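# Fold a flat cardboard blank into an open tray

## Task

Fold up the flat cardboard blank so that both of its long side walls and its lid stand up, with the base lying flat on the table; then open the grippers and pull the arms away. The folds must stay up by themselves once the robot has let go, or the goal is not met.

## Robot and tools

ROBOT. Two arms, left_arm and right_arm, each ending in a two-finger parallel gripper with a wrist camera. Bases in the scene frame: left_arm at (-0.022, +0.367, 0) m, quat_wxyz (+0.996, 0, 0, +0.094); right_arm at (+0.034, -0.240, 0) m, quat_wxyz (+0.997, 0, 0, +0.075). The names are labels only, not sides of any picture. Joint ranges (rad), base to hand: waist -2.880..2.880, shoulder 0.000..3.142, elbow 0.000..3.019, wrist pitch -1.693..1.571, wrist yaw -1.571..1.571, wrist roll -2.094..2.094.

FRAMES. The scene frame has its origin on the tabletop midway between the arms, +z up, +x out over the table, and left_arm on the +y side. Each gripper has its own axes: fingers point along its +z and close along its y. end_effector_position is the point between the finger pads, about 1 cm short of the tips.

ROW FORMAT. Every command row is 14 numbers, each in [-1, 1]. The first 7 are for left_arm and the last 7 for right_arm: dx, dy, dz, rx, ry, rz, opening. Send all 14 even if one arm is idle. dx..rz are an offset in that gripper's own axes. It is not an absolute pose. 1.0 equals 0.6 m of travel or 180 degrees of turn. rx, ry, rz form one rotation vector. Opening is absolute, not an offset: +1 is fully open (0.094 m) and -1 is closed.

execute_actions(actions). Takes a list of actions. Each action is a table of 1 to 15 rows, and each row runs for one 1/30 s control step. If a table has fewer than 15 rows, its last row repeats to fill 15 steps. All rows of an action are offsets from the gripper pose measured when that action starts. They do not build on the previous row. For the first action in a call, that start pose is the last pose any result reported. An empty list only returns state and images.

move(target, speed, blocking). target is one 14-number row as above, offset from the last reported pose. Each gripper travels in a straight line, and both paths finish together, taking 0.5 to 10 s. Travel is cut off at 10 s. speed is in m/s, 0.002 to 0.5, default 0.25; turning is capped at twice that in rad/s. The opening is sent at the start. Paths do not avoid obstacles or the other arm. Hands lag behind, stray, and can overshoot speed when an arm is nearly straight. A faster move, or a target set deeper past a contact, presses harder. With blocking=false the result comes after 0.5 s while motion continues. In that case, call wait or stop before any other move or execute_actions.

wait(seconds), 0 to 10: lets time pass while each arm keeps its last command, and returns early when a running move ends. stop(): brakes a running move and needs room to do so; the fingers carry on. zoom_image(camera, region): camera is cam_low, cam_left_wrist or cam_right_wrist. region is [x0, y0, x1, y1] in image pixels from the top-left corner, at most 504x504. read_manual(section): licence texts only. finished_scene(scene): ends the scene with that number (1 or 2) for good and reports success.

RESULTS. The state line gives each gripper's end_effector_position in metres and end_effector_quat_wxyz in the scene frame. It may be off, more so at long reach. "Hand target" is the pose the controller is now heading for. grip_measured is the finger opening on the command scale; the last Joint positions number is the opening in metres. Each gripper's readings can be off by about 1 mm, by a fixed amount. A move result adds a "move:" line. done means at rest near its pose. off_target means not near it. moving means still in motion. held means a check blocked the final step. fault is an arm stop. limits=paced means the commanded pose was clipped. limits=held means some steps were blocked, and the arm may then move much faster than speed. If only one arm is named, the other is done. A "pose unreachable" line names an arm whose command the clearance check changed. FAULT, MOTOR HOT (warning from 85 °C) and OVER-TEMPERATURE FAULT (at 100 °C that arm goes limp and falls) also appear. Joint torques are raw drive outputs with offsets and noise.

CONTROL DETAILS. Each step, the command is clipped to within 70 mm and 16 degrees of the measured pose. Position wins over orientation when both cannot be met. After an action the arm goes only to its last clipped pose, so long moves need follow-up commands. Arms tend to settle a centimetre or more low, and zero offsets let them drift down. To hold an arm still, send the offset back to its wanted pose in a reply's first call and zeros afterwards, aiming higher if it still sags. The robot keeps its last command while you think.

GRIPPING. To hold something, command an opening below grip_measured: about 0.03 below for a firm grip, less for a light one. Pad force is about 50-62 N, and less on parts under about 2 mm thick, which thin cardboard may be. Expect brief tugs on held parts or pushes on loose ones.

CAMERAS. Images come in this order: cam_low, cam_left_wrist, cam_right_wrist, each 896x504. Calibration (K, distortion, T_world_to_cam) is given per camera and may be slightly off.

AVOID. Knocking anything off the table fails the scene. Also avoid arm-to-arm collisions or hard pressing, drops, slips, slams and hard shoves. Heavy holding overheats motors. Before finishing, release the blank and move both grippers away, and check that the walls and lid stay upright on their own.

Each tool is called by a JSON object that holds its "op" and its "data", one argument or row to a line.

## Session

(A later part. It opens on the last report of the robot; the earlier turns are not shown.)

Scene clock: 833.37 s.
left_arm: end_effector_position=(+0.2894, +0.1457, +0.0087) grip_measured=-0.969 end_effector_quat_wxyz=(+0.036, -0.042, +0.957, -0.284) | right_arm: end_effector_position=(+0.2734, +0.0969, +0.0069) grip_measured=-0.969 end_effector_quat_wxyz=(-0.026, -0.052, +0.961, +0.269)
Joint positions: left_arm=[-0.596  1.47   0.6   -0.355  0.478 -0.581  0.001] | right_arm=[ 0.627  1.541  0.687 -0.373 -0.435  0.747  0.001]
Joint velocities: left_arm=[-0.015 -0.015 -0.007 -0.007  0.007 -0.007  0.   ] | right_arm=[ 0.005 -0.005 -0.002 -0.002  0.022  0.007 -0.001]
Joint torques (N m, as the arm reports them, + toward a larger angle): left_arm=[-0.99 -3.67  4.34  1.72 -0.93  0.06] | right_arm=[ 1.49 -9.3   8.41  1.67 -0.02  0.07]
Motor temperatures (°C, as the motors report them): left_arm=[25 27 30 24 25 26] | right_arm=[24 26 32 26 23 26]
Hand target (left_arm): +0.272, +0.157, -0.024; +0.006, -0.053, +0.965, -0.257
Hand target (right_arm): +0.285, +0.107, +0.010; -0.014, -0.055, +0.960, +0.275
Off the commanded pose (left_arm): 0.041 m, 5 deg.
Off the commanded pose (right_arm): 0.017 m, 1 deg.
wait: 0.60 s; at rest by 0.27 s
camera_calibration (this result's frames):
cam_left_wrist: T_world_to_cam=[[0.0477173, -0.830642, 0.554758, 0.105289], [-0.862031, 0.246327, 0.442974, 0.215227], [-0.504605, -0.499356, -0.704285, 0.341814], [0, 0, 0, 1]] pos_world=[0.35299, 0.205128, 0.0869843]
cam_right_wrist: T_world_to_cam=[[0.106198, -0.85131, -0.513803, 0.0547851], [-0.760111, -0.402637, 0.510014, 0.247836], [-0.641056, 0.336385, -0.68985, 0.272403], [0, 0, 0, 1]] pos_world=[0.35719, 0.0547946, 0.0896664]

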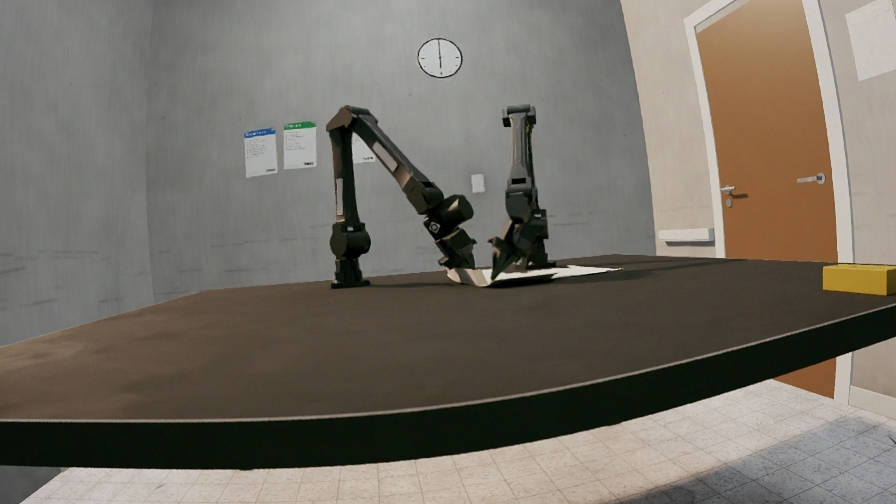

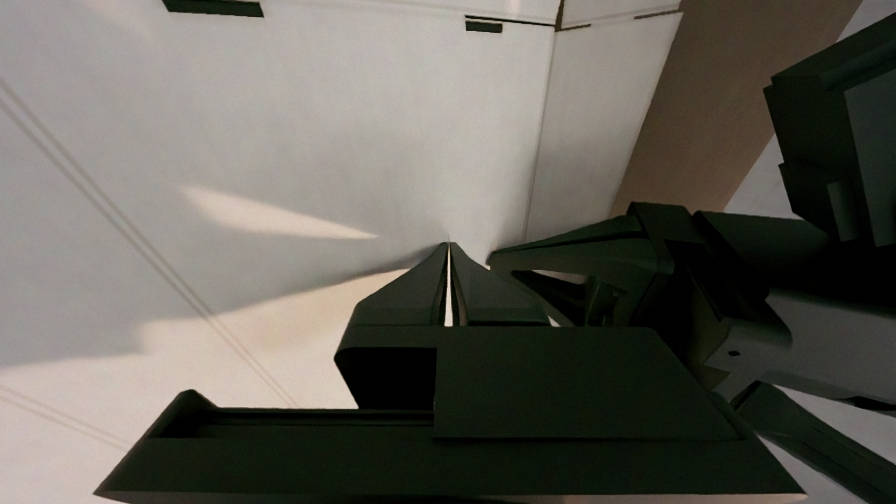

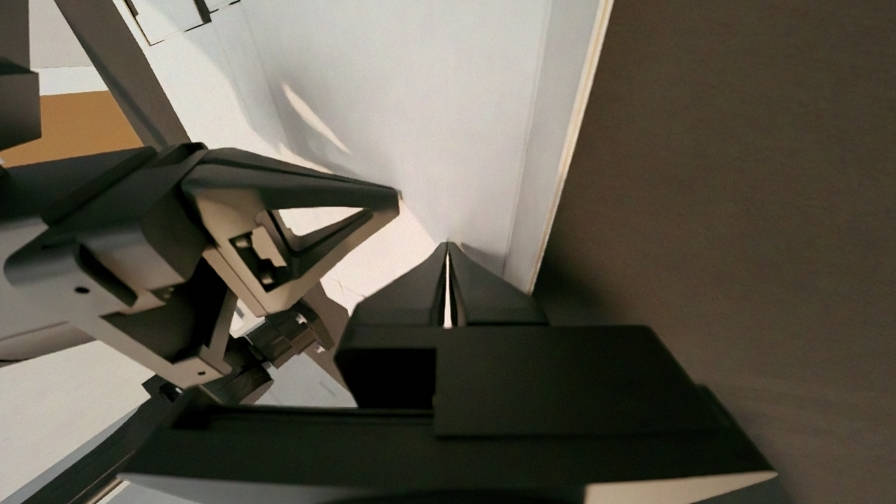

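{"op": "execute_actions", "data": {
  "actions": [
    [[0.0258,0.049,0.0397,-0.0184,0.0156,-0.0119,-0.97,-0.0243,0.0167,0.0074,-0.0070,-0.0061,-0.0035,-0.97],[0.0258,0.049,0.0397,-0.0184,0.0156,-0.0119,-0.97,-0.0256,0.0185,0.0084,-0.0103,-0.0061,-0.0035,-0.97],[0.0258,0.049,0.0397,-0.0184,0.0156,-0.0119,-0.97,-0.0270,0.0203,0.0095,-0.0136,-0.0060,-0.0036,-0.97],[0.0258,0.049,0.0397,-0.0184,0.0156,-0.0119,-0.97,-0.0283,0.0220,0.0106,-0.0170,-0.0060,-0.0036,-0.97],[0.0258,0.049,0.0397,-0.0184,0.0156,-0.0119,-0.97,-0.0297,0.0238,0.0116,-0.0203,-0.0060,-0.0036,-0.97],[0.0258,0.049,0.0397,-0.0184,0.0156,-0.0119,-0.97,-0.0310,0.0256,0.0127,-0.0236,-0.0060,-0.0036,-0.97],[0.0258,0.049,0.0397,-0.0184,0.0156,-0.0119,-0.97,-0.0294,0.0205,0.0172,-0.0270,-0.0060,-0.0036,-0.97],[0.0258,0.049,0.0397,-0.0184,0.0156,-0.0119,-0.97,-0.0278,0.0154,0.0217,-0.0303,-0.0059,-0.0037,-0.97],[0.0258,0.049,0.0397,-0.0184,0.0156,-0.0119,-0.97,-0.0263,0.0102,0.0262,-0.0337,-0.0059,-0.0037,-0.97],[0.0258,0.049,0.0397,-0.0184,0.0156,-0.0119,-0.97,-0.0247,0.0051,0.0307,-0.0370,-0.0059,-0.0037,-0.97],[0.0258,0.049,0.0397,-0.0184,0.0156,-0.0119,-0.97,-0.0231,0.0000,0.0351,-0.0370,-0.0059,-0.0037,-0.97],[0.0258,0.049,0.0397,-0.0184,0.0156,-0.0119,-0.97,-0.0215,-0.0051,0.0396,-0.0370,-0.0059,-0.0037,-0.97],[0.0258,0.049,0.0397,-0.0184,0.0156,-0.0119,-0.97,-0.0200,-0.0103,0.0441,-0.0370,-0.0059,-0.0037,-0.97],[0.0258,0.049,0.0397,-0.0184,0.0156,-0.0119,-0.97,-0.0184,-0.0154,0.0486,-0.0370,-0.0059,-0.0037,-0.97],[0.0258,0.049,0.0397,-0.0184,0.0156,-0.0119,-0.97,-0.0168,-0.0205,0.0531,-0.0370,-0.0059,-0.0037,-0.97]]
  ]
}}

{"op": "wait", "data": {
  "seconds": 0.6
}}

{"op": "zoom_image", "data": {
  "camera": "cam_low",
  "region": [400, 205, 560, 295]
}}

Scene clock: 860.27 s.
left_arm: end_effector_position=(+0.2894, +0.1457, +0.0087) grip_measured=-0.969 end_effector_quat_wxyz=(+0.036, -0.042, +0.957, -0.284) | right_arm: end_effector_position=(+0.2862, +0.1173, +0.0053) grip_measured=-0.970 end_effector_quat_wxyz=(-0.007, -0.065, +0.937, +0.342)
Joint positions: left_arm=[-0.596  1.47   0.6   -0.355  0.478 -0.581  0.001] | right_arm=[ 0.607  1.589  0.664 -0.167 -0.53   0.75   0.001]
Joint velocities: left_arm=[ 0.005 -0.005 -0.002 -0.012 -0.022 -0.007 -0.   ] | right_arm=[-0.054  0.005 -0.125  0.432  0.022  0.081 -0.   ]
Joint torques (N m, as the arm reports them, + toward a larger angle): left_arm=[-1.19 -3.53  4.33  1.79 -0.9   0.05] | right_arm=[ 0.65 -6.53  4.08  1.61  0.12  0.03]
Motor temperatures (°C, as the motors report them): left_arm=[25 27 30 24 25 26] | right_arm=[24 26 31 26 22 26]
Hand target (left_arm): +0.272, +0.157, -0.024; +0.006, -0.053, +0.965, -0.257
Hand target (right_arm): +0.280, +0.103, -0.024; -0.019, -0.053, +0.944, +0.325
Off the commanded pose (left_arm): 0.041 m, 5 deg.
Off the commanded pose (right_arm): 0.035 m, 3 deg.
camera_calibration (this result's frames):
cam_left_wrist: T_world_to_cam=[[0.0477173, -0.830642, 0.554758, 0.105289], [-0.862031, 0.246327, 0.442974, 0.215227], [-0.504605, -0.499356, -0.704285, 0.341814], [0, 0, 0, 1]] pos_world=[0.35299, 0.205128, 0.0869843]
cam_right_wrist: T_world_to_cam=[[0.137516, -0.760085, -0.635106, 0.0510019], [-0.769271, -0.485869, 0.414915, 0.279404], [-0.623949, 0.431511, -0.651526, 0.256387], [0, 0, 0, 1]] pos_world=[0.367897, 0.0638859, 0.0835055]

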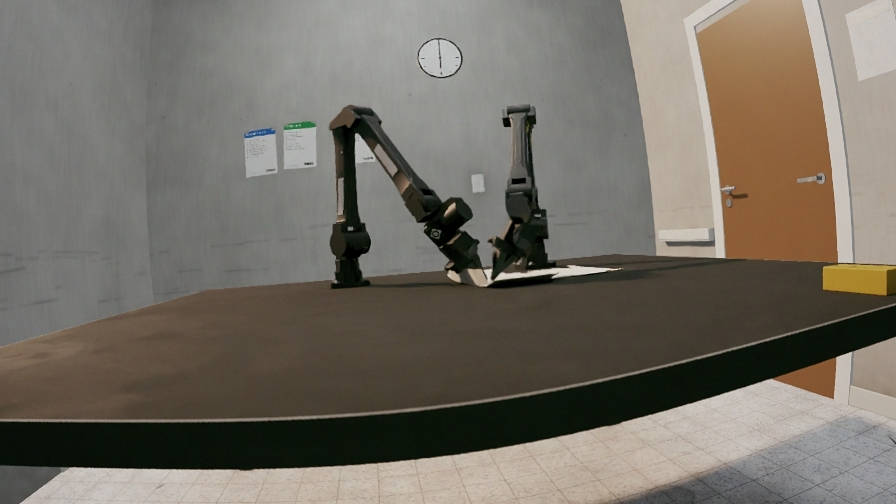

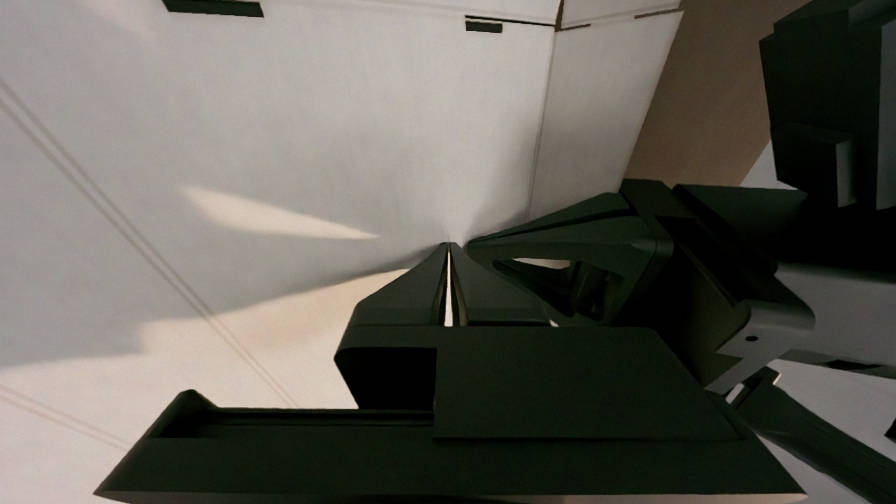

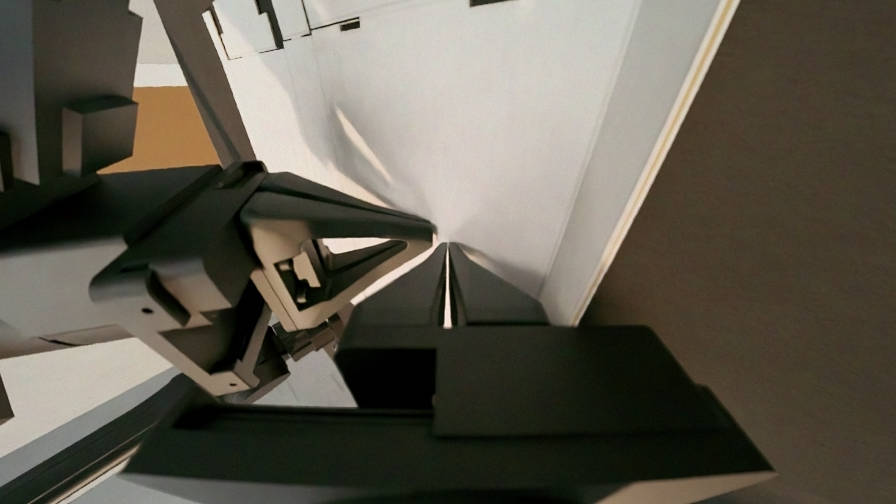

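Scene clock: 860.87 s.
left_arm: end_effector_position=(+0.2894, +0.1457, +0.0087) grip_measured=-0.969 end_effector_quat_wxyz=(+0.036, -0.042, +0.957, -0.284) | right_arm: end_effector_position=(+0.2876, +0.1167, +0.0052) grip_measured=-0.970 end_effector_quat_wxyz=(-0.003, -0.062, +0.936, +0.348)
Joint positions: left_arm=[-0.596  1.47   0.6   -0.355  0.478 -0.581  0.001] | right_arm=[ 0.602  1.589  0.655 -0.142 -0.533  0.758  0.001]
Joint velocities: left_arm=[ 0.005 -0.005  0.002 -0.012  0.007  0.037 -0.001] | right_arm=[-0.005 -0.015 -0.032 -0.012  0.007 -0.037  0.001]
Joint torques (N m, as the arm reports them, + toward a larger angle): left_arm=[-1.11 -3.87  4.33  1.9  -0.9   0.08] | right_arm=[ 0.98 -6.29  4.01  1.87  0.21  0.02]
Motor temperatures (°C, as the motors report them): left_arm=[25 27 30 24 25 26] | right_arm=[24 26 31 26 22 26]
Hand target (left_arm): +0.272, +0.157, -0.024; +0.006, -0.053, +0.965, -0.257
Hand target (right_arm): +0.280, +0.103, -0.024; -0.020, -0.053, +0.944, +0.325
Off the commanded pose (left_arm): 0.041 m, 5 deg.
Off the commanded pose (right_arm): 0.035 m, 3 deg.
wait: 0.60 s; at rest by 0.23 s
camera_calibration (this result's frames):
cam_left_wrist: T_world_to_cam=[[0.0477173, -0.830642, 0.554758, 0.105289], [-0.862031, 0.246327, 0.442974, 0.215227], [-0.504605, -0.499356, -0.704285, 0.341814], [0, 0, 0, 1]] pos_world=[0.35299, 0.205128, 0.0869843]
cam_right_wrist: T_world_to_cam=[[0.134722, -0.7532, -0.643848, 0.0503042], [-0.775698, -0.484474, 0.404447, 0.282067], [-0.616557, 0.444943, -0.649525, 0.253712], [0, 0, 0, 1]] pos_world=[0.36845, 0.0616558, 0.0830992]

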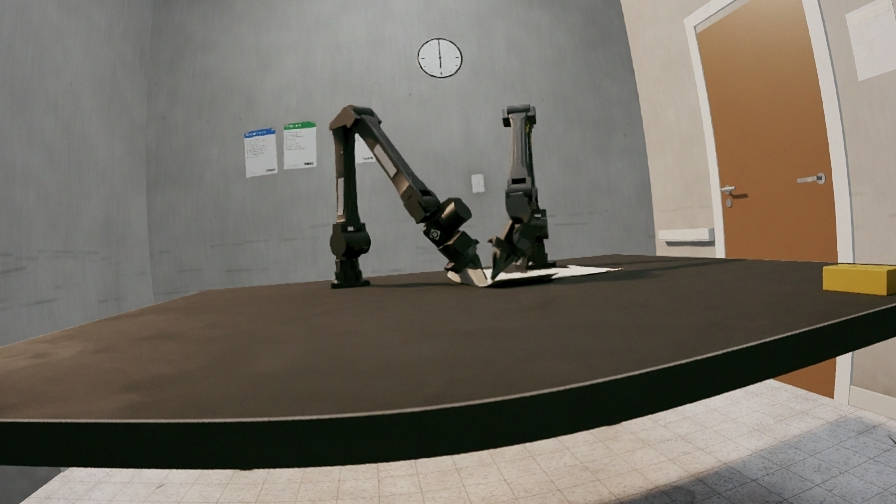

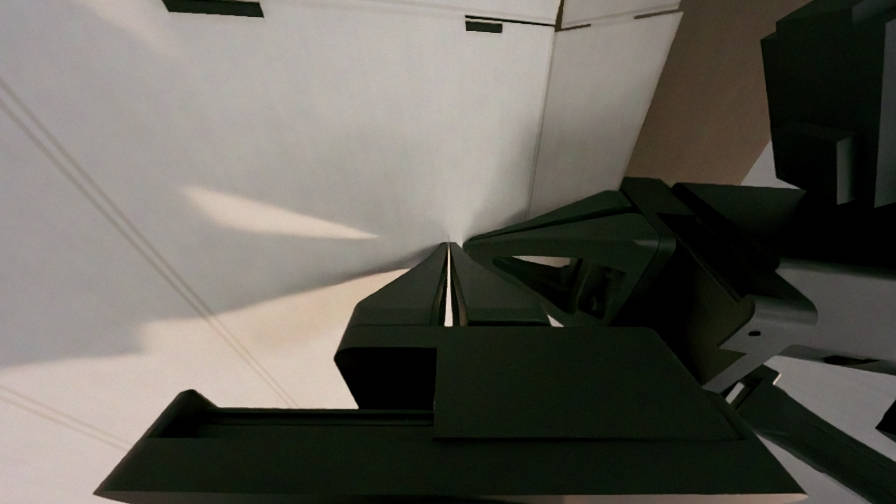

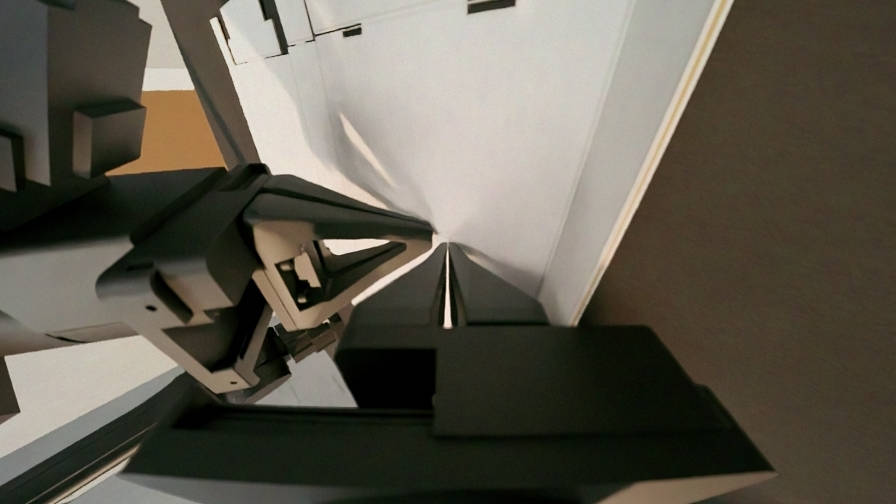

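Region (400, 205, 560, 295) of cam_low's 896x504 image, scaled by 3.150, with more detail than that image has; it fills the top 284 rows of this view, and the rest is white.

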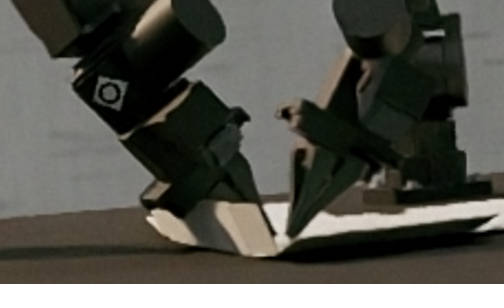

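{"op": "execute_actions", "data": {
  "actions": [
    [[0.0237,0.0411,0.0271,-0.0184,0.0150,-0.0119,-0.97,0.0141,-0.0508,0.0280,0.0148,0.0083,0.0088,-0.97],[0.0215,0.0332,0.0146,-0.0184,0.0145,-0.0119,-0.97,0.0144,-0.0517,0.0286,0.0148,0.0083,0.0088,-0.97],[0.0194,0.0252,0.0020,-0.0184,0.0140,-0.0119,-0.97,0.0147,-0.0527,0.0291,0.0148,0.0083,0.0088,-0.97],[0.0172,0.0173,-0.0106,-0.0184,0.0135,-0.0119,-0.97,0.0150,-0.0537,0.0296,0.0148,0.0083,0.0088,-0.97],[0.0151,0.0094,-0.0231,-0.0184,0.0130,-0.0119,-0.97,0.0153,-0.0546,0.0301,0.0148,0.0083,0.0088,-0.97],[0.0129,0.0015,-0.0357,-0.0184,0.0125,-0.0119,-0.97,0.0156,-0.0556,0.0307,0.0148,0.0083,0.0088,-0.97],[0.0108,-0.0065,-0.0482,-0.0184,0.0120,-0.0119,-0.97,0.0159,-0.0565,0.0312,0.0148,0.0083,0.0088,-0.97],[0.0086,-0.0144,-0.0608,-0.0184,0.0115,-0.0119,-0.97,0.0162,-0.0575,0.0317,0.0148,0.0083,0.0088,-0.97],[0.0077,-0.0057,-0.0750,-0.0184,0.0110,-0.0119,-0.97,0.0162,-0.0575,0.0317,0.0148,0.0083,0.0088,-0.97],[0.0068,0.0030,-0.0891,-0.0184,0.0110,-0.0119,-0.97,0.0162,-0.0575,0.0317,0.0148,0.0083,0.0088,-0.97],[0.0059,0.0117,-0.1033,-0.0184,0.0110,-0.0119,-0.97,0.0162,-0.0575,0.0317,0.0148,0.0083,0.0088,-0.97],[0.0051,0.0203,-0.1174,-0.0184,0.0110,-0.0119,-0.97,0.0162,-0.0575,0.0317,0.0148,0.0083,0.0088,-0.97],[0.0042,0.0290,-0.1316,-0.0184,0.0110,-0.0119,-0.97,0.0162,-0.0575,0.0317,0.0148,0.0083,0.0088,-0.97],[0.0033,0.0377,-0.1457,-0.0184,0.0110,-0.0119,-0.97,0.0162,-0.0575,0.0317,0.0148,0.0083,0.0088,-0.97],[0.0024,0.0464,-0.1599,-0.0184,0.0110,-0.0119,-0.97,0.0162,-0.0575,0.0317,0.0148,0.0083,0.0088,-0.97]],
    [[0,0.0435,-0.0600,0,0,0,-0.85,0.0162,-0.0575,0.0317,0.0148,0.0083,0.0088,-0.97],[0,0.0559,-0.0672,0,0,0,-0.75,0.0162,-0.0575,0.0317,0.0148,0.0083,0.0088,-0.97],[0,0.0684,-0.0744,0,0,0,-0.65,0.0162,-0.0575,0.0317,0.0148,0.0083,0.0088,-0.97],[0,0.0809,-0.0816,0,0,0,-0.55,0.0162,-0.0575,0.0317,0.0148,0.0083,0.0088,-0.97],[0,0.0933,-0.0888,0,0,0,-0.45,0.0162,-0.0575,0.0317,0.0148,0.0083,0.0088,-0.97],[0,0.1058,-0.0960,0,0,0,-0.35,0.0162,-0.0575,0.0317,0.0148,0.0083,0.0088,-0.97],[0,0.1183,-0.1032,0,0,0,-0.25,0.0162,-0.0575,0.0317,0.0148,0.0083,0.0088,-0.97],[0,0.1307,-0.1104,0,0,0,-0.15,0.0162,-0.0575,0.0317,0.0148,0.0083,0.0088,-0.97],[0,0.1432,-0.1176,0,0,0,-0.05,0.0162,-0.0575,0.0317,0.0148,0.0083,0.0088,-0.97],[0,0.1557,-0.1248,0,0,0,0.05,0.0162,-0.0575,0.0317,0.0148,0.0083,0.0088,-0.97],[0,0.1681,-0.1320,0,0,0,0.15,0.0162,-0.0575,0.0317,0.0148,0.0083,0.0088,-0.97],[0,0.1806,-0.1392,0,0,0,0.22,0.0162,-0.0575,0.0317,0.0148,0.0083,0.0088,-0.97],[0,0.1931,-0.1464,0,0,0,0.277,0.0162,-0.0575,0.0317,0.0148,0.0083,0.0088,-0.97],[0,0.2055,-0.1536,0,0,0,0.277,0.0162,-0.0575,0.0317,0.0148,0.0083,0.0088,-0.97],[0,0.2180,-0.1608,0,0,0,0.277,0.0162,-0.0575,0.0317,0.0148,0.0083,0.0088,-0.97]],
    [[0,0.0530,-0.0540,0,0,0,0.277,0.0162,-0.0575,0.0317,0.0148,0.0083,0.0088,-0.97],[0,0.0650,-0.0609,0,0,0,0.277,0.0162,-0.0575,0.0317,0.0148,0.0083,0.0088,-0.97],[0,0.0770,-0.0678,0,0,0,0.277,0.0162,-0.0575,0.0317,0.0148,0.0083,0.0088,-0.97],[0,0.0890,-0.0747,0,0,0,0.277,0.0162,-0.0575,0.0317,0.0148,0.0083,0.0088,-0.97],[0,0.1010,-0.0816,0,0,0,0.277,0.0162,-0.0575,0.0317,0.0148,0.0083,0.0088,-0.97],[0,0.1130,-0.0885,0,0,0,0.277,0.0162,-0.0575,0.0317,0.0148,0.0083,0.0088,-0.97],[0,0.1250,-0.0954,0,0,0,0.277,0.0162,-0.0575,0.0317,0.0148,0.0083,0.0088,-0.97],[0,0.1360,-0.1018,0,0,0,0.277,0.0162,-0.0575,0.0317,0.0148,0.0083,0.0088,-0.97],[0,0.1460,-0.1076,0,0,0,0.277,0.0162,-0.0575,0.0317,0.0148,0.0083,0.0088,-0.97],[0,0.1560,-0.1133,0,0,0,0.277,0.0162,-0.0575,0.0317,0.0148,0.0083,0.0088,-0.97],[0,0.1650,-0.1185,0,0,0,0.277,0.0162,-0.0575,0.0317,0.0148,0.0083,0.0088,-0.97],[0,0.1730,-0.1231,0,0,0,0.277,0.0162,-0.0575,0.0317,0.0148,0.0083,0.0088,-0.97],[0,0.1800,-0.1272,0,0,0,0.277,0.0162,-0.0575,0.0317,0.0148,0.0083,0.0088,-0.97],[0,0.1860,-0.1306,0,0,0,0.277,0.0162,-0.0575,0.0317,0.0148,0.0083,0.0088,-0.97],[0,0.1900,-0.1330,0,0,0,0.277,0.0162,-0.0575,0.0317,0.0148,0.0083,0.0088,-0.97]]
  ]
}}

{"op": "wait", "data": {
  "seconds": 0.6
}}

Scene clock: 903.97 s.
left_arm: end_effector_position=(+0.2030, +0.4479, +0.0649) grip_measured=+0.275 end_effector_quat_wxyz=(-0.035, -0.161, +0.955, -0.245) | right_arm: end_effector_position=(+0.2931, +0.1182, +0.0053) grip_measured=-0.970 end_effector_quat_wxyz=(+0.015, -0.065, +0.930, +0.362)
Joint positions: left_arm=[ 0.445  1.315  0.676 -1.233  0.404  0.359  0.06 ] | right_arm=[ 0.596  1.595  0.639 -0.073 -0.535  0.758  0.001]
Joint velocities: left_arm=[ 0.415  0.259  0.208 -0.193  0.037  0.564  0.001] | right_arm=[-0.005 -0.005  0.007  0.017 -0.066 -0.051 -0.   ]
Joint torques (N m, as the arm reports them, + toward a larger angle): left_arm=[-1.06 -6.5  11.2  -0.51  0.07  0.22] | right_arm=[ 0.89 -5.38  3.79  1.7   0.22 -0.04]
Motor temperatures (°C, as the motors report them): left_arm=[25 27 30 24 25 26] | right_arm=[24 26 29 26 23 26]
Hand target (left_arm): +0.215, +0.466, +0.075; -0.017, -0.126, +0.962, -0.242
Hand target (right_arm): +0.283, +0.102, -0.029; -0.007, -0.056, +0.941, +0.334
Off the commanded pose (left_arm): 0.026 m, 5 deg.
Off the commanded pose (right_arm): 0.041 m, 4 deg.
camera_calibration (this result's frames):
cam_left_wrist: T_world_to_cam=[[0.314556, -0.82689, 0.466163, 0.279182], [-0.779624, 0.0551051, 0.623819, 0.0986327], [-0.541517, -0.559658, -0.627329, 0.51827], [0, 0, 0, 1]] pos_world=[0.26973, 0.515471, 0.133453]
cam_right_wrist: T_world_to_cam=[[0.15223, -0.731807, -0.664292, 0.0432481], [-0.791077, -0.493131, 0.361966, 0.292744], [-0.592473, 0.470404, -0.653985, 0.246391], [0, 0, 0, 1]] pos_world=[0.370979, 0.0601075, 0.0839018]

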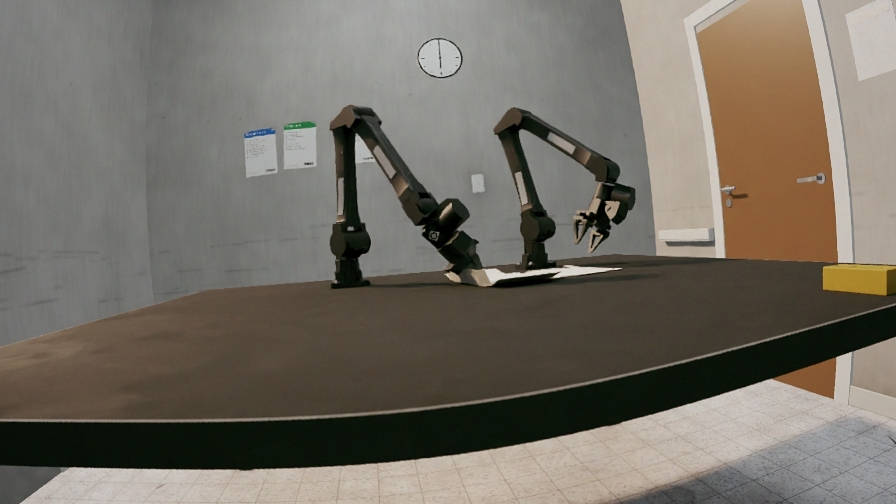

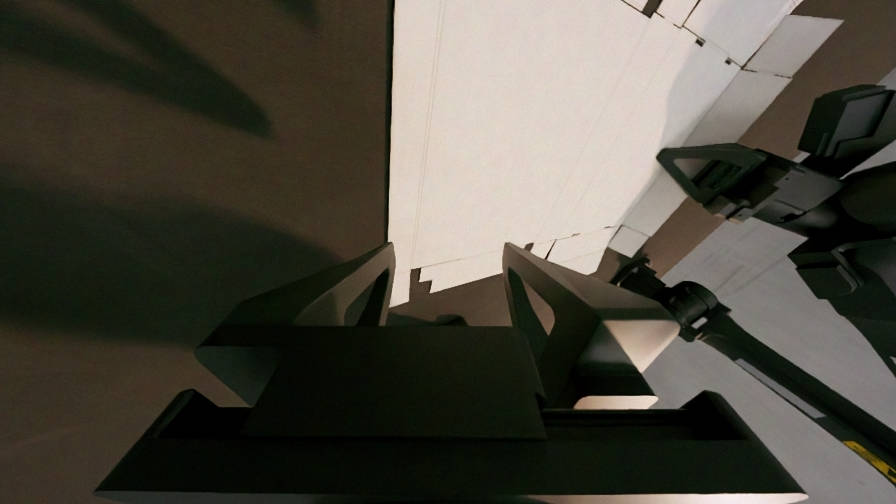

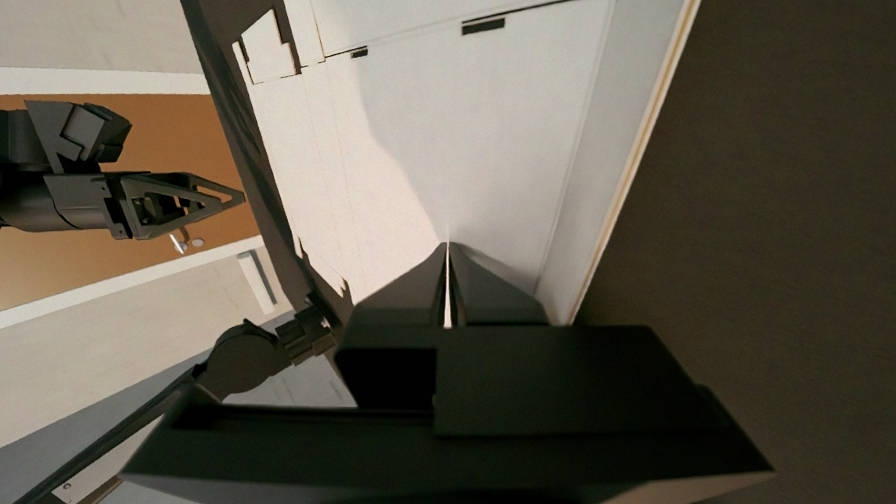

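Scene clock: 904.57 s.
left_arm: end_effector_position=(+0.2022, +0.4549, +0.0657) grip_measured=+0.275 end_effector_quat_wxyz=(-0.029, -0.134, +0.959, -0.249) | right_arm: end_effector_position=(+0.2931, +0.1182, +0.0053) grip_measured=-0.970 end_effector_quat_wxyz=(+0.015, -0.065, +0.930, +0.362)
Joint positions: left_arm=[ 0.469  1.33   0.689 -1.247  0.402  0.445  0.06 ] | right_arm=[ 0.596  1.595  0.639 -0.073 -0.535  0.758  0.001]
Joint velocities: left_arm=[-0.015 -0.005 -0.002  0.002  0.051  0.051 -0.   ] | right_arm=[ 0.005  0.005  0.007 -0.007 -0.037 -0.007  0.   ]
Joint torques (N m, as the arm reports them, + toward a larger angle): left_arm=[-0.7  -6.27 11.19 -0.43  0.06  0.17] | right_arm=[ 0.89 -5.34  3.79  1.71  0.22 -0.04]
Motor temperatures (°C, as the motors report them): left_arm=[25 27 30 24 25 26] | right_arm=[24 26 29 26 23 26]
Hand target (left_arm): +0.215, +0.466, +0.075; -0.017, -0.126, +0.962, -0.242
Hand target (right_arm): +0.283, +0.102, -0.029; -0.007, -0.056, +0.941, +0.334
Off the commanded pose (left_arm): 0.021 m, 2 deg.
Off the commanded pose (right_arm): 0.041 m, 4 deg.
wait: 0.60 s; at rest by 0.47 s
camera_calibration (this result's frames):
cam_left_wrist: T_world_to_cam=[[0.259242, -0.838623, 0.479066, 0.300516], [-0.792394, 0.0989073, 0.601937, 0.081243], [-0.552182, -0.535657, -0.638879, 0.514159], [0, 0, 0, 1]] pos_world=[0.270379, 0.519397, 0.135615]
cam_right_wrist: T_world_to_cam=[[0.15223, -0.731807, -0.664292, 0.0432481], [-0.791077, -0.493131, 0.361966, 0.292744], [-0.592473, 0.470404, -0.653985, 0.246391], [0, 0, 0, 1]] pos_world=[0.370979, 0.0601075, 0.0839018]

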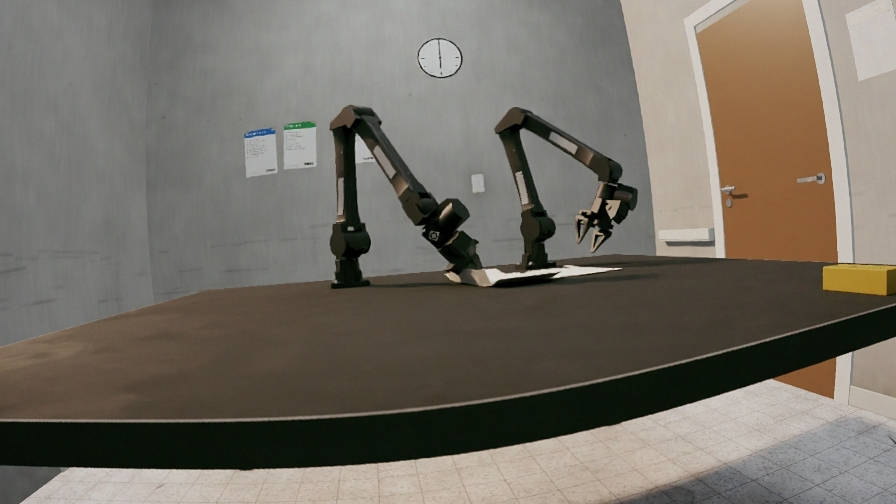

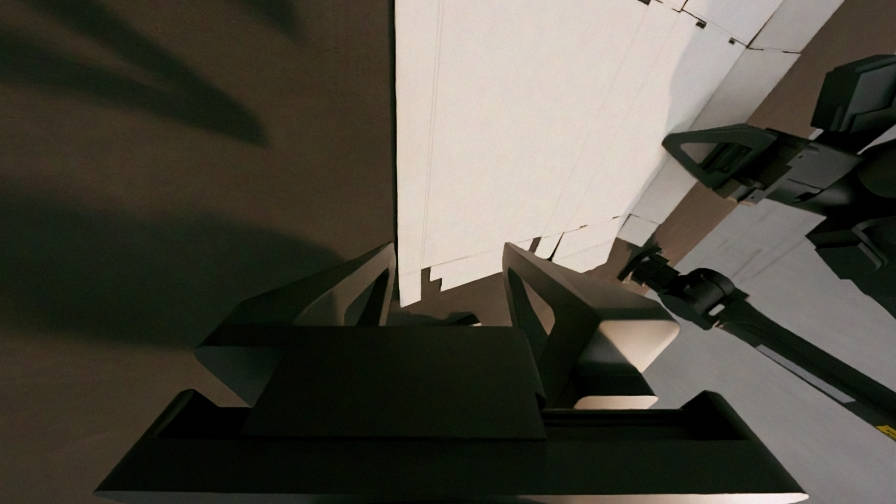

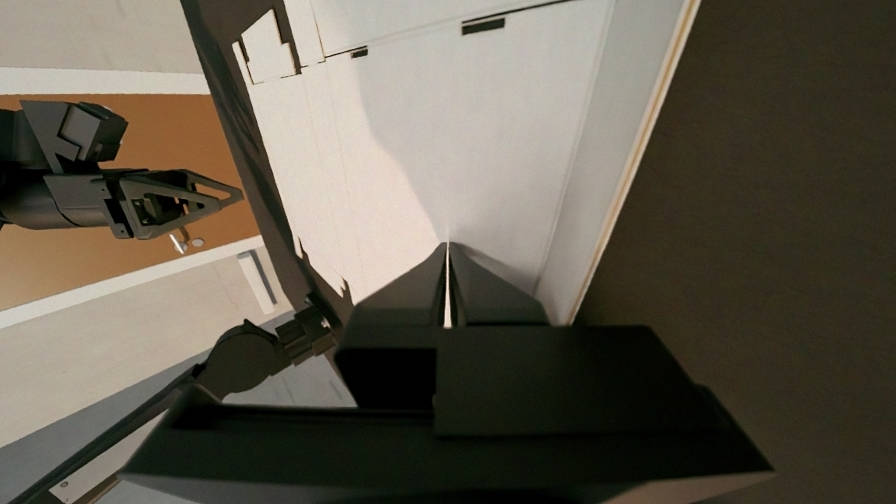

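{"op": "execute_actions", "data": {
  "actions": [
    [[-0.0285,0.0032,-0.0189,-0.0030,-0.0081,0.0101,0.277,0.0225,-0.0582,0.0291,0.0182,0.0122,0.0106,-0.97],[-0.0339,0.0038,-0.0156,-0.0020,-0.0092,0.0131,0.277,0.0225,-0.0582,0.0291,0.0182,0.0122,0.0106,-0.97],[-0.0392,0.0045,-0.0122,-0.0010,-0.0103,0.0162,0.277,0.0225,-0.0582,0.0291,0.0182,0.0122,0.0106,-0.97],[-0.0446,0.0051,-0.0089,0.0000,-0.0114,0.0193,0.277,0.0225,-0.0582,0.0291,0.0182,0.0122,0.0106,-0.97],[-0.0499,0.0058,-0.0055,0.0010,-0.0125,0.0223,0.277,0.0225,-0.0582,0.0291,0.0182,0.0122,0.0106,-0.97],[-0.0552,0.0064,-0.0022,0.0020,-0.0136,0.0254,0.277,0.0225,-0.0582,0.0291,0.0182,0.0122,0.0106,-0.97],[-0.0606,0.0071,0.0012,0.0030,-0.0147,0.0285,0.277,0.0225,-0.0582,0.0291,0.0182,0.0122,0.0106,-0.97],[-0.0659,0.0077,0.0045,0.0040,-0.0158,0.0315,0.277,0.0225,-0.0582,0.0291,0.0182,0.0122,0.0106,-0.97],[-0.0713,0.0084,0.0079,0.0050,-0.0169,0.0346,0.277,0.0225,-0.0582,0.0291,0.0182,0.0122,0.0106,-0.97],[-0.0766,0.0090,0.0112,0.0060,-0.0180,0.0377,0.277,0.0225,-0.0582,0.0291,0.0182,0.0122,0.0106,-0.97],[-0.0819,0.0097,0.0146,0.0070,-0.0191,0.0407,0.277,0.0225,-0.0582,0.0291,0.0182,0.0122,0.0106,-0.97],[-0.0873,0.0103,0.0179,0.0080,-0.0202,0.0438,0.277,0.0225,-0.0582,0.0291,0.0182,0.0122,0.0106,-0.97],[-0.0926,0.0110,0.0213,0.0080,-0.0202,0.0438,0.277,0.0225,-0.0582,0.0291,0.0182,0.0122,0.0106,-0.97],[-0.0980,0.0116,0.0246,0.0080,-0.0202,0.0438,0.277,0.0225,-0.0582,0.0291,0.0182,0.0122,0.0106,-0.97],[-0.1033,0.0123,0.0280,0.0080,-0.0202,0.0438,0.277,0.0225,-0.0582,0.0291,0.0182,0.0122,0.0106,-0.97]]
  ]
}}

{"op": "wait", "data": {
  "seconds": 0.6
}}

Scene clock: 936.50 s.
left_arm: end_effector_position=(+0.2310, +0.4559, +0.0396) grip_measured=+0.275 end_effector_quat_wxyz=(-0.002, -0.099, +0.958, -0.269) | right_arm: end_effector_position=(+0.2931, +0.1182, +0.0053) grip_measured=-0.970 end_effector_quat_wxyz=(+0.015, -0.065, +0.930, +0.362)
Joint positions: left_arm=[ 0.441  1.445  0.706 -1.129  0.463  0.493  0.06 ] | right_arm=[ 0.596  1.595  0.639 -0.073 -0.535  0.758  0.001]
Joint velocities: left_arm=[-0.132  0.288  0.129  0.281  0.081 -0.081  0.001] | right_arm=[ 0.005  0.005 -0.007 -0.017 -0.007 -0.022  0.   ]
Joint torques (N m, as the arm reports them, + toward a larger angle): left_arm=[-2.18 -7.24 10.81  0.42  0.48  0.2 ] | right_arm=[ 0.96 -5.56  3.65  1.65  0.21 -0.05]
Motor temperatures (°C, as the motors report them): left_arm=[25 27 33 23 24 26] | right_arm=[24 26 29 26 23 26]
Hand target (left_arm): +0.259, +0.466, +0.043; +0.021, -0.075, +0.963, -0.258
Hand target (right_arm): +0.282, +0.102, -0.029; -0.008, -0.057, +0.941, +0.334
Off the commanded pose (left_arm): 0.031 m, 4 deg.
Off the commanded pose (right_arm): 0.041 m, 4 deg.
camera_calibration (this result's frames):
cam_left_wrist: T_world_to_cam=[[0.178472, -0.833024, 0.523659, 0.320764], [-0.827955, 0.160414, 0.537363, 0.102403], [-0.531638, -0.52947, -0.661077, 0.5073], [0, 0, 0, 1]] pos_world=[0.297237, 0.519377, 0.112366]
cam_right_wrist: T_world_to_cam=[[0.15223, -0.731807, -0.664292, 0.0432481], [-0.791077, -0.493131, 0.361966, 0.292744], [-0.592473, 0.470404, -0.653985, 0.246391], [0, 0, 0, 1]] pos_world=[0.370979, 0.0601075, 0.0839018]

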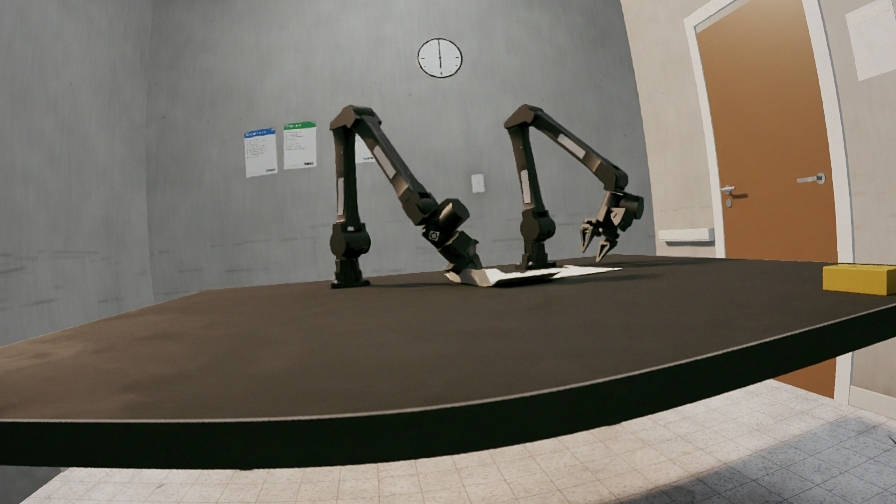

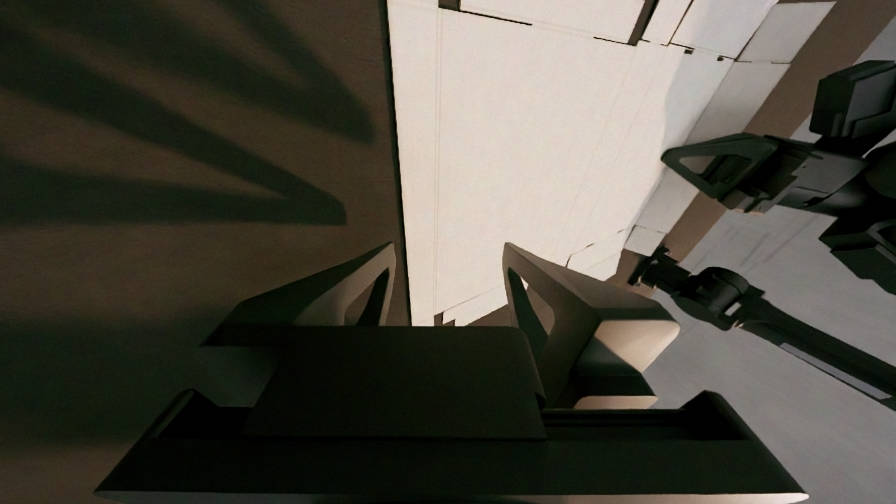

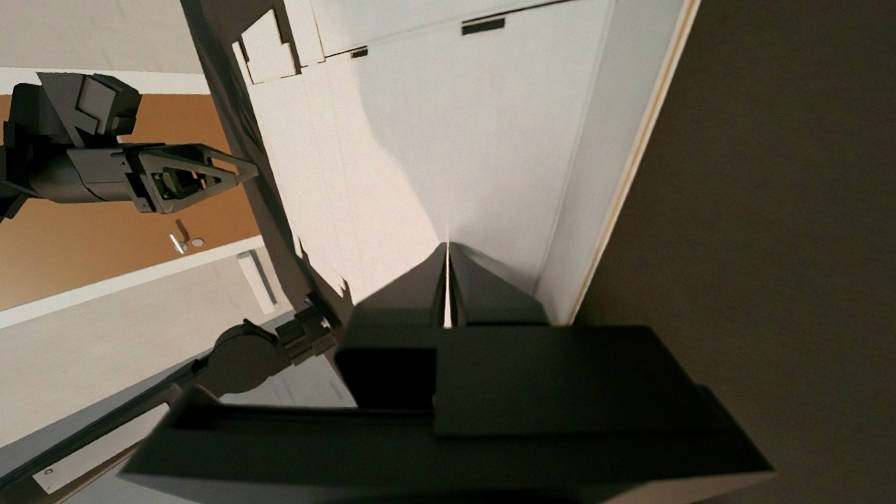

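Scene clock: 937.10 s.
left_arm: end_effector_position=(+0.2381, +0.4566, +0.0349) grip_measured=+0.275 end_effector_quat_wxyz=(-0.001, -0.092, +0.959, -0.268) | right_arm: end_effector_position=(+0.2931, +0.1182, +0.0053) grip_measured=-0.970 end_effector_quat_wxyz=(+0.015, -0.065, +0.930, +0.362)
Joint positions: left_arm=[ 0.428  1.47   0.716 -1.109  0.464  0.493  0.06 ] | right_arm=[ 0.596  1.595  0.639 -0.073 -0.535  0.758  0.001]
Joint velocities: left_arm=[-0.005 -0.005 -0.002  0.002  0.007  0.037  0.   ] | right_arm=[ 0.005 -0.005 -0.002  0.022 -0.051 -0.051 -0.   ]
Joint torques (N m, as the arm reports them, + toward a larger angle): left_arm=[-1.66 -7.75 10.53  0.68  0.47  0.19] | right_arm=[ 0.94 -5.54  3.64  1.66  0.2  -0.05]
Motor temperatures (°C, as the motors report them): left_arm=[25 27 33 23 24 26] | right_arm=[24 26 29 26 23 26]
Hand target (left_arm): +0.259, +0.466, +0.043; +0.021, -0.075, +0.963, -0.258
Hand target (right_arm): +0.282, +0.102, -0.029; -0.008, -0.057, +0.941, +0.334
Off the commanded pose (left_arm): 0.025 m, 3 deg.
Off the commanded pose (right_arm): 0.041 m, 4 deg.
wait: 0.60 s; at rest by 0.27 s
camera_calibration (this result's frames):
cam_left_wrist: T_world_to_cam=[[0.165456, -0.836236, 0.522814, 0.327167], [-0.828897, 0.169326, 0.533159, 0.106942], [-0.534373, -0.521573, -0.665137, 0.505472], [0, 0, 0, 1]] pos_world=[0.304622, 0.519121, 0.108144]
cam_right_wrist: T_world_to_cam=[[0.15223, -0.731807, -0.664292, 0.0432481], [-0.791077, -0.493131, 0.361966, 0.292744], [-0.592473, 0.470404, -0.653985, 0.246391], [0, 0, 0, 1]] pos_world=[0.370979, 0.0601075, 0.0839018]

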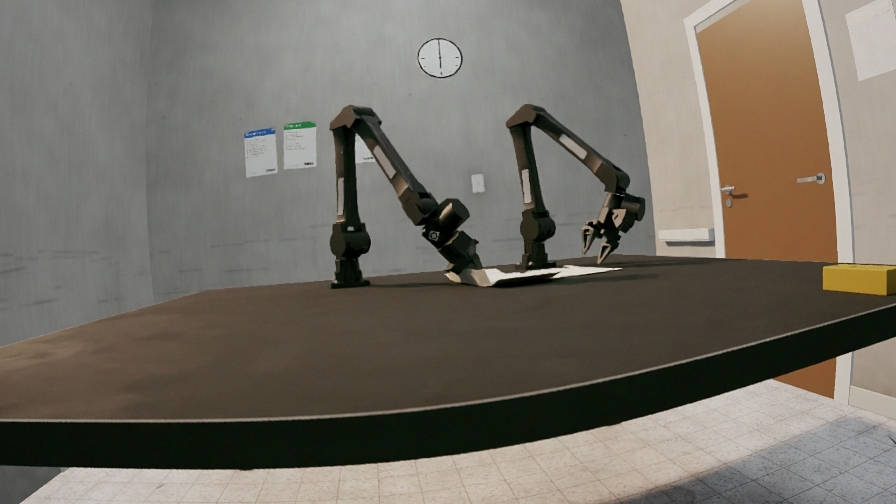

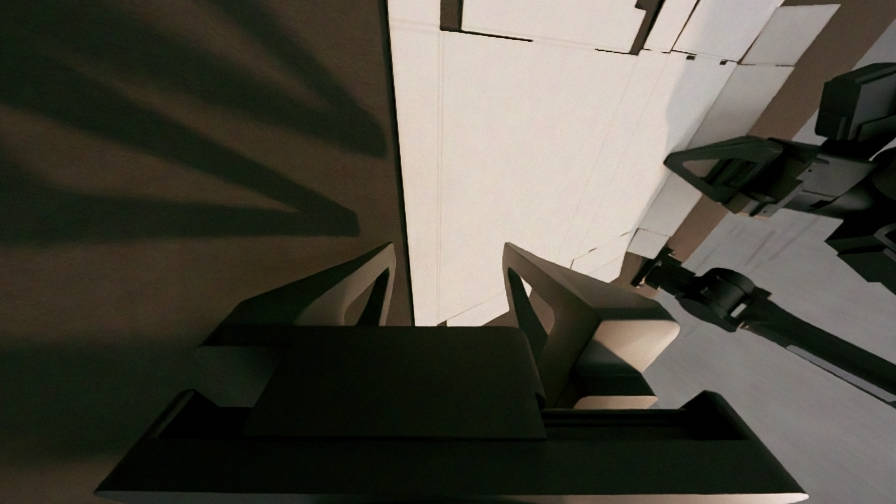

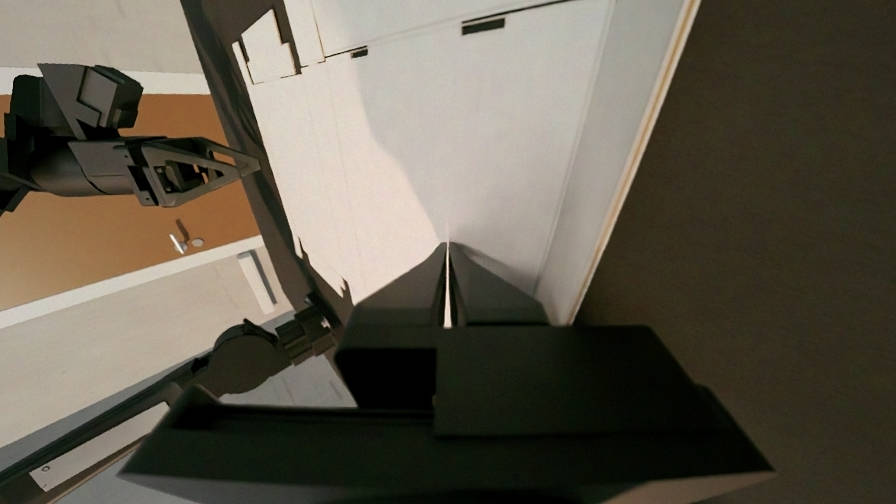

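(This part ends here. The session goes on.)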